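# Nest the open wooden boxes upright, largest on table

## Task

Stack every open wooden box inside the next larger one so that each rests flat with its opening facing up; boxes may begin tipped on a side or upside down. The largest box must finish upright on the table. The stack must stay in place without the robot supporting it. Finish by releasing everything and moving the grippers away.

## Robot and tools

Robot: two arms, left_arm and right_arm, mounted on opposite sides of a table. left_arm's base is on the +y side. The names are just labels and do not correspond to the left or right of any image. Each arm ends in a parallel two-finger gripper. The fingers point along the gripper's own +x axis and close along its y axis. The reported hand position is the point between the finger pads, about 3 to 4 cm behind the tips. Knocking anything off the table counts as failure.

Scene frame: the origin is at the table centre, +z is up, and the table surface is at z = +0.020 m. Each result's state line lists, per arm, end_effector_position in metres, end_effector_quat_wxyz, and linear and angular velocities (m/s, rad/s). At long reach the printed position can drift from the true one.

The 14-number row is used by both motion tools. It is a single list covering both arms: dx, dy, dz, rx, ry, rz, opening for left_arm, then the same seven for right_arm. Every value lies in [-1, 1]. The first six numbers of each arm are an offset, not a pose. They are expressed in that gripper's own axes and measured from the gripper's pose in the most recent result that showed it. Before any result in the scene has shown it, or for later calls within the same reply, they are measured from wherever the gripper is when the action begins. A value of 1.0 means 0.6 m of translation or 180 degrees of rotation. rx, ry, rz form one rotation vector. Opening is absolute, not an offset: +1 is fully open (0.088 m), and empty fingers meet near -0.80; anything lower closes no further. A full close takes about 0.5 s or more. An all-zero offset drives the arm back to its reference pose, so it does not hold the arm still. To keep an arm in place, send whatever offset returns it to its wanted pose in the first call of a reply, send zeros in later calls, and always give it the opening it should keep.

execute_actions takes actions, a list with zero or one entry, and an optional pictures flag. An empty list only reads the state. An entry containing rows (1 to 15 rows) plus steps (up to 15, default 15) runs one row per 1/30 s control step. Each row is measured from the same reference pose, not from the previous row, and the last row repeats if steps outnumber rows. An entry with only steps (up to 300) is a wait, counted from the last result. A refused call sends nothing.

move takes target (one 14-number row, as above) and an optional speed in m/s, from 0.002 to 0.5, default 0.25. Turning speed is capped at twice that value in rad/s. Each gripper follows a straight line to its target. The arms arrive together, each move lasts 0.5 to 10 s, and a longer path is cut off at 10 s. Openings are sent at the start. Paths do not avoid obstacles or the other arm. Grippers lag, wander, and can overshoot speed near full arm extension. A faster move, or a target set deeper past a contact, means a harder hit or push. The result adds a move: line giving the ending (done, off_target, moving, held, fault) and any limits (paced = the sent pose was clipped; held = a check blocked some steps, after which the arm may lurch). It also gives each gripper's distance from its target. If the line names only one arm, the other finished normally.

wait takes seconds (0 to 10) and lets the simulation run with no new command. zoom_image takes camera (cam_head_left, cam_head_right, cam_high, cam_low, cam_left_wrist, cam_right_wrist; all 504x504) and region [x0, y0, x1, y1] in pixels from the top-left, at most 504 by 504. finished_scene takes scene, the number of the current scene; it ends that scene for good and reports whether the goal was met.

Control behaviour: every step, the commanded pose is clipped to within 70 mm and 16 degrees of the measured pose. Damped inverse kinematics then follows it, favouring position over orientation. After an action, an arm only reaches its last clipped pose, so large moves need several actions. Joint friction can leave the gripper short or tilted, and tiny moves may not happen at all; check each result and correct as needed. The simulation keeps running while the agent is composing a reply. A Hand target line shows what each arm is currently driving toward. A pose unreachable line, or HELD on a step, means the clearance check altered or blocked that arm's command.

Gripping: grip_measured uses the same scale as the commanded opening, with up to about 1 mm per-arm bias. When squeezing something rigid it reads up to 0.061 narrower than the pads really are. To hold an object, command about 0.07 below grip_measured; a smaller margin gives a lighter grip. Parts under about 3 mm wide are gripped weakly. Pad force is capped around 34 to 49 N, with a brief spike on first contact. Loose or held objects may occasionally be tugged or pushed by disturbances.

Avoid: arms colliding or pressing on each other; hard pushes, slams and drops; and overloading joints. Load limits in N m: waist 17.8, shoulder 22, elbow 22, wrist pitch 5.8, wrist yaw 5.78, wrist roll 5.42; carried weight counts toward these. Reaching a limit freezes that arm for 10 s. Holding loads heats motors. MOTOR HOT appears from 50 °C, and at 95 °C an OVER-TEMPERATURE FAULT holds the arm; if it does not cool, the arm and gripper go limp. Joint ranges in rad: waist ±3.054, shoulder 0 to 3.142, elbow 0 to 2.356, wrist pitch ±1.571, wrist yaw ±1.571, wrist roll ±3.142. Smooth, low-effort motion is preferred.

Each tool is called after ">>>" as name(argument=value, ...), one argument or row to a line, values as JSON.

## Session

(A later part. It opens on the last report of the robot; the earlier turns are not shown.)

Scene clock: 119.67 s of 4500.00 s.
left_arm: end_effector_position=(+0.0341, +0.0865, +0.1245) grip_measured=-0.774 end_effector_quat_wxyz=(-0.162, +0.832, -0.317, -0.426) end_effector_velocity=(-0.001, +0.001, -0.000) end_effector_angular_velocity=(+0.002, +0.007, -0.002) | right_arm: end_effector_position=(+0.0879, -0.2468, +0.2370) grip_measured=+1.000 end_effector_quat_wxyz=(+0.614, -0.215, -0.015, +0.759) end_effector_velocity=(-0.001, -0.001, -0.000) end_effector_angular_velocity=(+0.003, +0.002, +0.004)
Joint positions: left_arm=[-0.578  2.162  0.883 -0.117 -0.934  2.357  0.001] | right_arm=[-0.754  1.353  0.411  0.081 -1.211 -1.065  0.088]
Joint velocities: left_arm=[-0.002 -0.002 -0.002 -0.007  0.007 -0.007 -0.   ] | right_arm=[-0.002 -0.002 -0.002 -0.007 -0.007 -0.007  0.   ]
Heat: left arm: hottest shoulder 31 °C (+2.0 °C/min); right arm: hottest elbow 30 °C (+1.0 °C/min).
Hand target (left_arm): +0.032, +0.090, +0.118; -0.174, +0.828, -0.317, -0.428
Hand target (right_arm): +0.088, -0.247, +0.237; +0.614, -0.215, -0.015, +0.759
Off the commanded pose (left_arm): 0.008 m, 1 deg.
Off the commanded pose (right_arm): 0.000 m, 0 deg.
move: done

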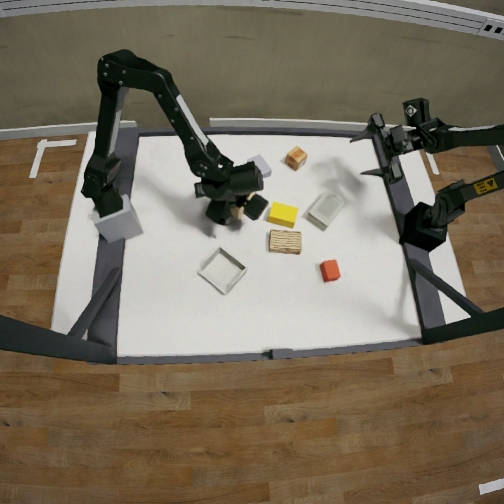

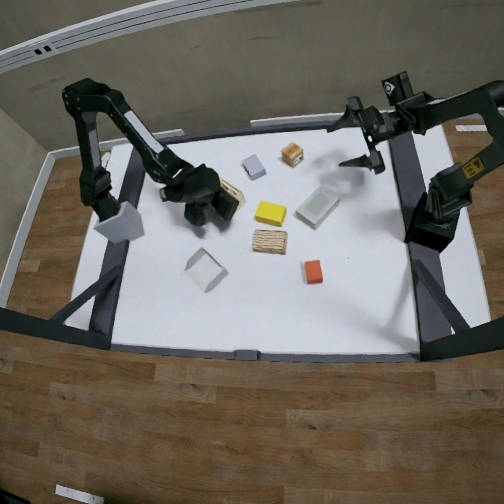

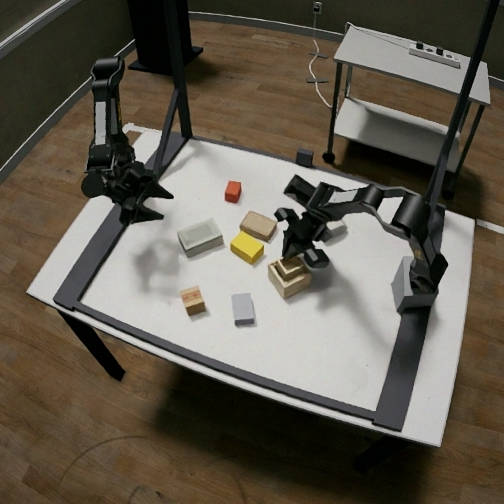

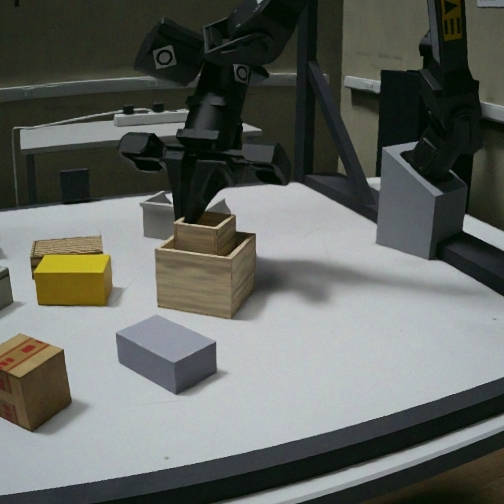

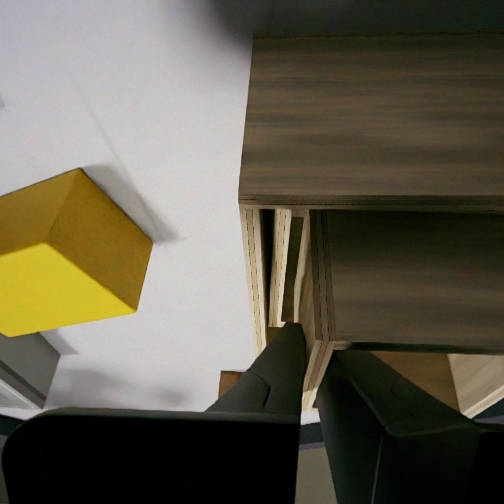

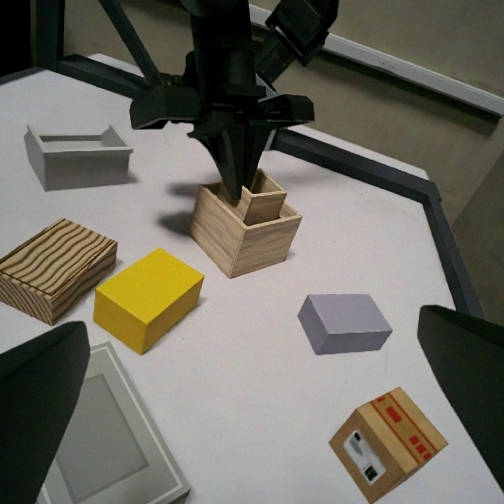

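Down to z≈0.110.

>>> move(
  target=[0.025,-0.004,0.025,0.006,-0.002,-0.003,-0.85,0,0,0,0,0,0,1],
  speed=0.02,
)

>>> move(
  target=[0,0,0,0,0,0,-0.68,0,0,0,0,0,0,1],
)

>>> move(
  target=[-0.15,0,-0.09,0,0,0,-0.68,0,0,0,0,0,0,1],
  speed=0.12,
)

Scene clock: 123.00 s of 4500.00 s.
left_arm: end_effector_position=(+0.0341, +0.0867, +0.1101) grip_measured=-0.774 end_effector_quat_wxyz=(-0.162, +0.833, -0.316, -0.425) end_effector_velocity=(+0.001, -0.002, +0.003) end_effector_angular_velocity=(-0.009, -0.007, +0.000) | right_arm: end_effector_position=(+0.0879, -0.2468, +0.2370) grip_measured=+1.000 end_effector_quat_wxyz=(+0.614, -0.215, -0.015, +0.759) end_effector_velocity=(+0.001, +0.000, +0.004) end_effector_angular_velocity=(+0.013, -0.020, +0.006)
Joint positions: left_arm=[-0.56   2.199  0.856 -0.026 -0.934  2.389  0.001] | right_arm=[-0.754  1.353  0.411  0.081 -1.211 -1.065  0.088]
Joint velocities: left_arm=[-0.002 -0.002  0.002  0.007 -0.007  0.007 -0.   ] | right_arm=[-0.002 -0.007  0.002  0.007 -0.007 -0.007  0.   ]
Heat: left arm: hottest shoulder 30 °C (+1.0 °C/min); right arm: hottest elbow 30 °C (+0.0 °C/min).
Hand target (left_arm): +0.033, +0.090, +0.104; -0.173, +0.830, -0.316, -0.425
Hand target (right_arm): +0.088, -0.247, +0.237; +0.614, -0.215, -0.015, +0.759
Off the commanded pose (left_arm): 0.008 m, 1 deg.
Off the commanded pose (right_arm): 0.000 m, 0 deg.
move: done

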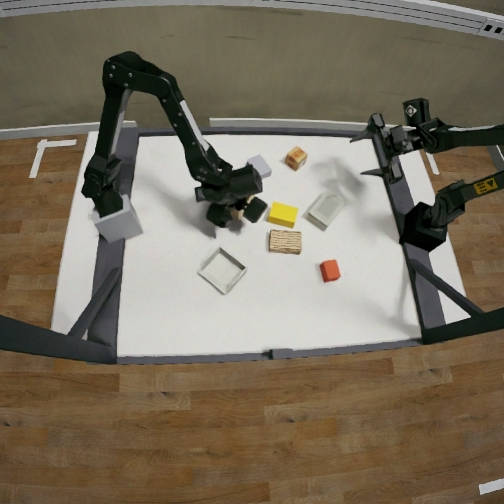

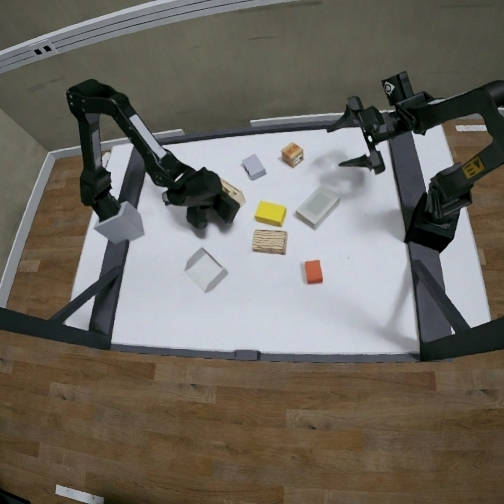

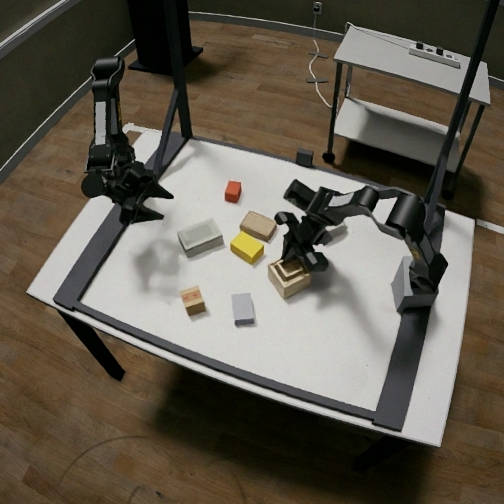

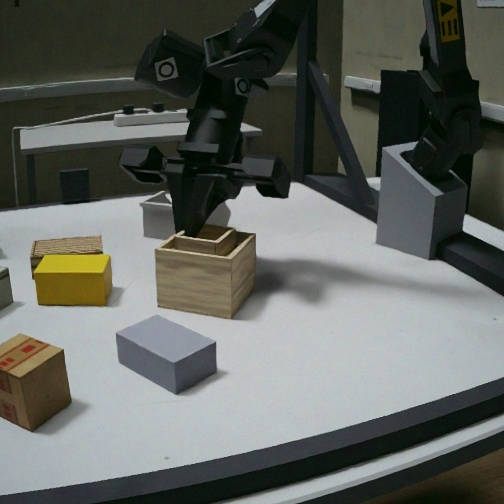

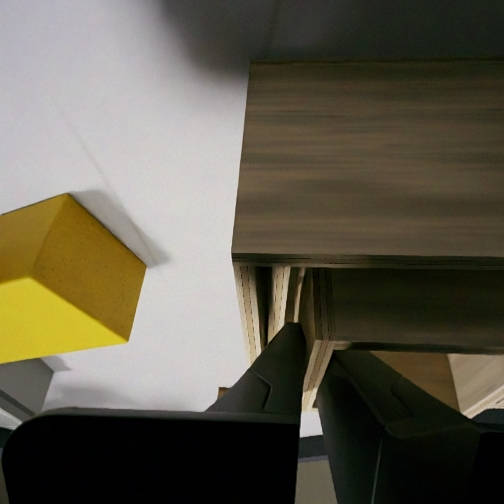

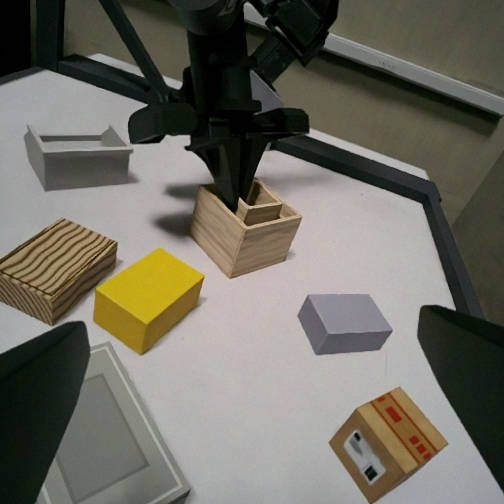

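Scene clock: 123.50 s of 4500.00 s.
left_arm: end_effector_position=(+0.0341, +0.0867, +0.1101) grip_measured=-0.683 end_effector_quat_wxyz=(-0.161, +0.833, -0.316, -0.425) end_effector_velocity=(-0.001, -0.001, +0.002) end_effector_angular_velocity=(-0.015, +0.012, +0.006) | right_arm: end_effector_position=(+0.0879, -0.2468, +0.2370) grip_measured=+1.000 end_effector_quat_wxyz=(+0.614, -0.215, -0.015, +0.759) end_effector_velocity=(-0.000, -0.002, +0.000) end_effector_angular_velocity=(+0.003, +0.002, -0.000)
Joint positions: left_arm=[-0.56   2.199  0.856 -0.026 -0.934  2.389  0.006] | right_arm=[-0.754  1.353  0.411  0.081 -1.211 -1.065  0.088]
Joint velocities: left_arm=[-0.002 -0.007 -0.002  0.007  0.007 -0.007  0.   ] | right_arm=[-0.007 -0.002 -0.002 -0.007 -0.007 -0.007  0.   ]
Heat: left arm: hottest shoulder 30 °C (+1.0 °C/min); right arm: hottest elbow 30 °C (+0.0 °C/min).
Hand target (left_arm): +0.034, +0.087, +0.110; -0.161, +0.833, -0.316, -0.425
Hand target (right_arm): +0.088, -0.247, +0.237; +0.614, -0.215, -0.015, +0.759
Off the commanded pose (left_arm): 0.000 m, 0 deg.
Off the commanded pose (right_arm): 0.000 m, 0 deg.
move: done

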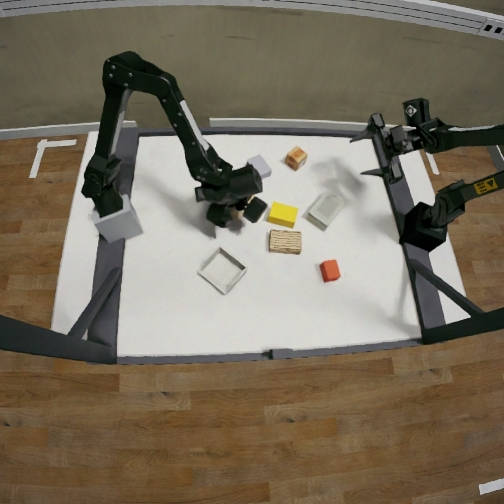

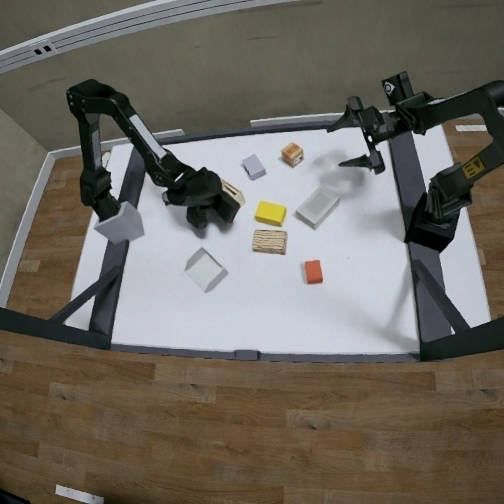

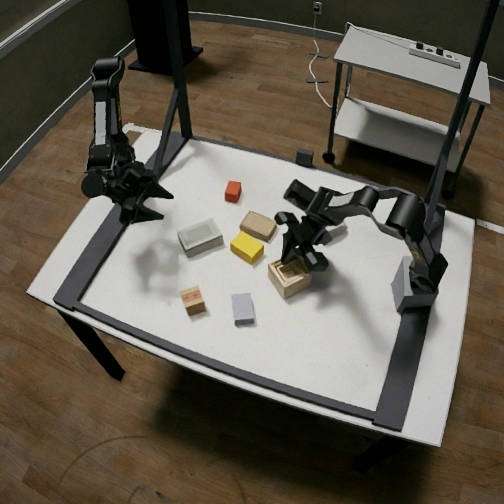

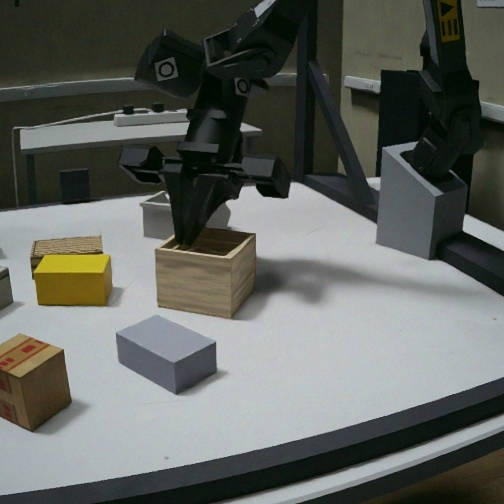

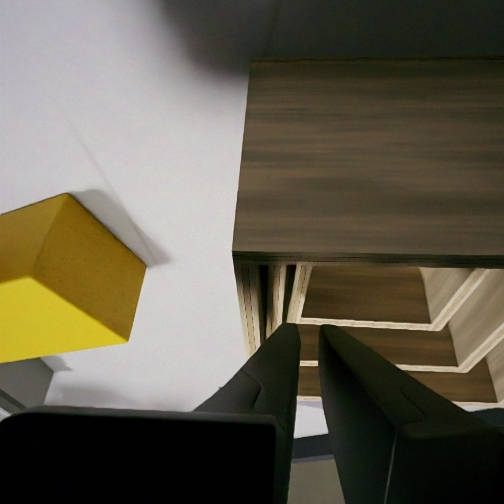

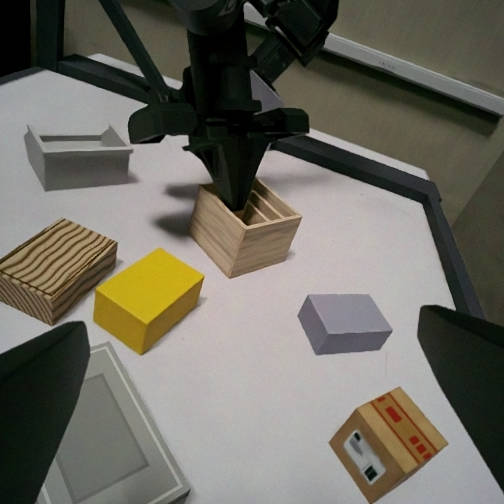

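Scene clock: 124.77 s of 4500.00 s.
left_arm: end_effector_position=(+0.0276, +0.0952, +0.2090) grip_measured=-0.683 end_effector_quat_wxyz=(-0.171, +0.831, -0.317, -0.424) end_effector_velocity=(+0.002, +0.006, -0.001) end_effector_angular_velocity=(+0.019, -0.012, +0.004) | right_arm: end_effector_position=(+0.0879, -0.2468, +0.2370) grip_measured=+1.000 end_effector_quat_wxyz=(+0.614, -0.215, -0.015, +0.759) end_effector_velocity=(+0.001, -0.001, +0.003) end_effector_angular_velocity=(+0.007, -0.007, +0.000)
Joint positions: left_arm=[-0.709  2.018  1.075 -0.644 -0.947  2.142  0.006] | right_arm=[-0.754  1.353  0.411  0.081 -1.211 -1.065  0.088]
Joint velocities: left_arm=[-0.002 -0.002 -0.002 -0.037 -0.007 -0.022 -0.   ] | right_arm=[-0.007 -0.007  0.002 -0.007 -0.007 -0.007  0.   ]
Heat: left arm: hottest shoulder 31 °C (+2.0 °C/min); right arm: hottest elbow 30 °C (+0.0 °C/min).
Hand target (left_arm): +0.029, +0.093, +0.215; -0.161, +0.833, -0.317, -0.423
Hand target (right_arm): +0.088, -0.247, +0.237; +0.614, -0.215, -0.015, +0.759
Off the commanded pose (left_arm): 0.006 m, 1 deg.
Off the commanded pose (right_arm): 0.000 m, 0 deg.
move: done

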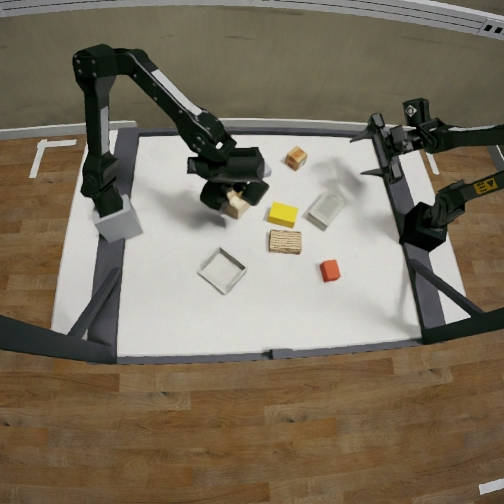

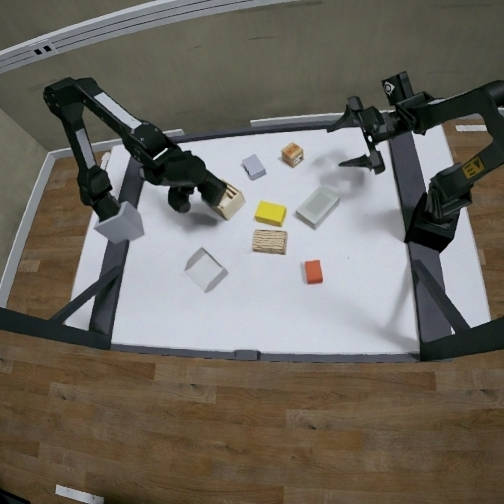

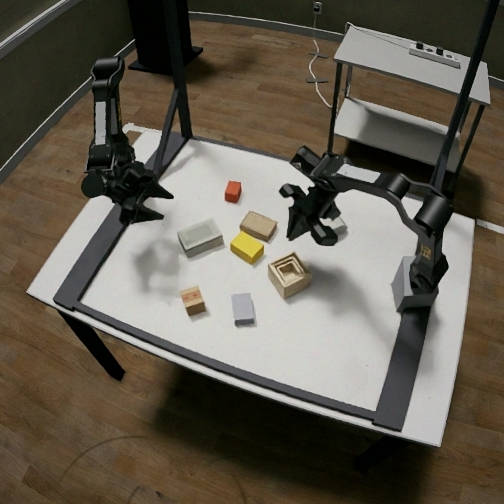

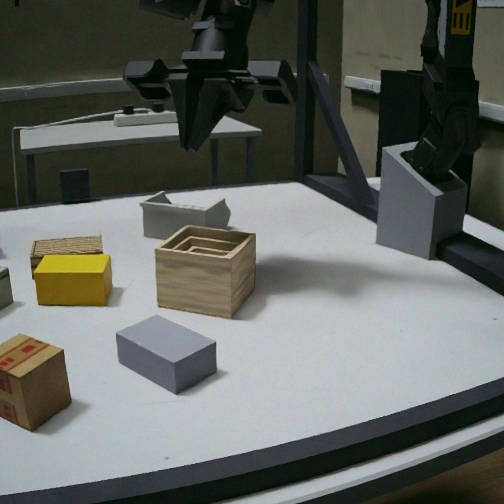

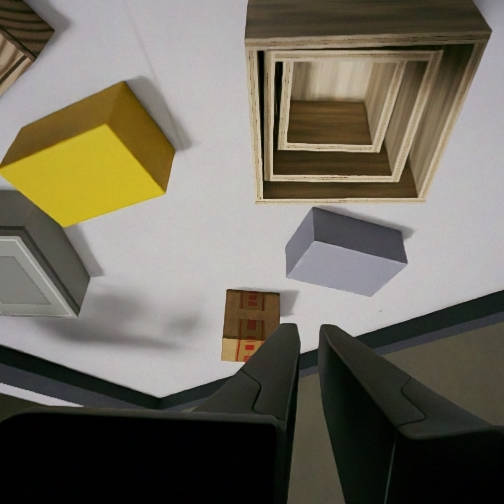

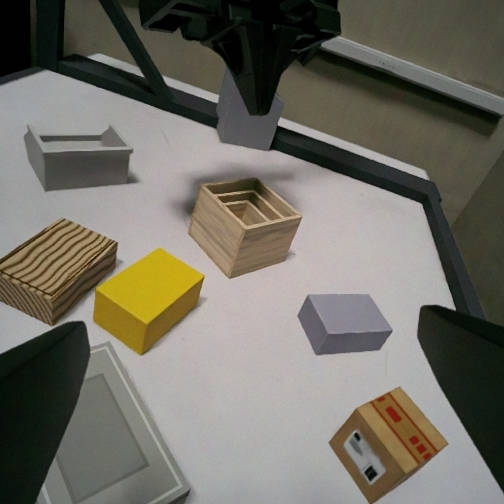

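>>> finished_scene(
  scene=1,
)

The scene is finished: the task was done.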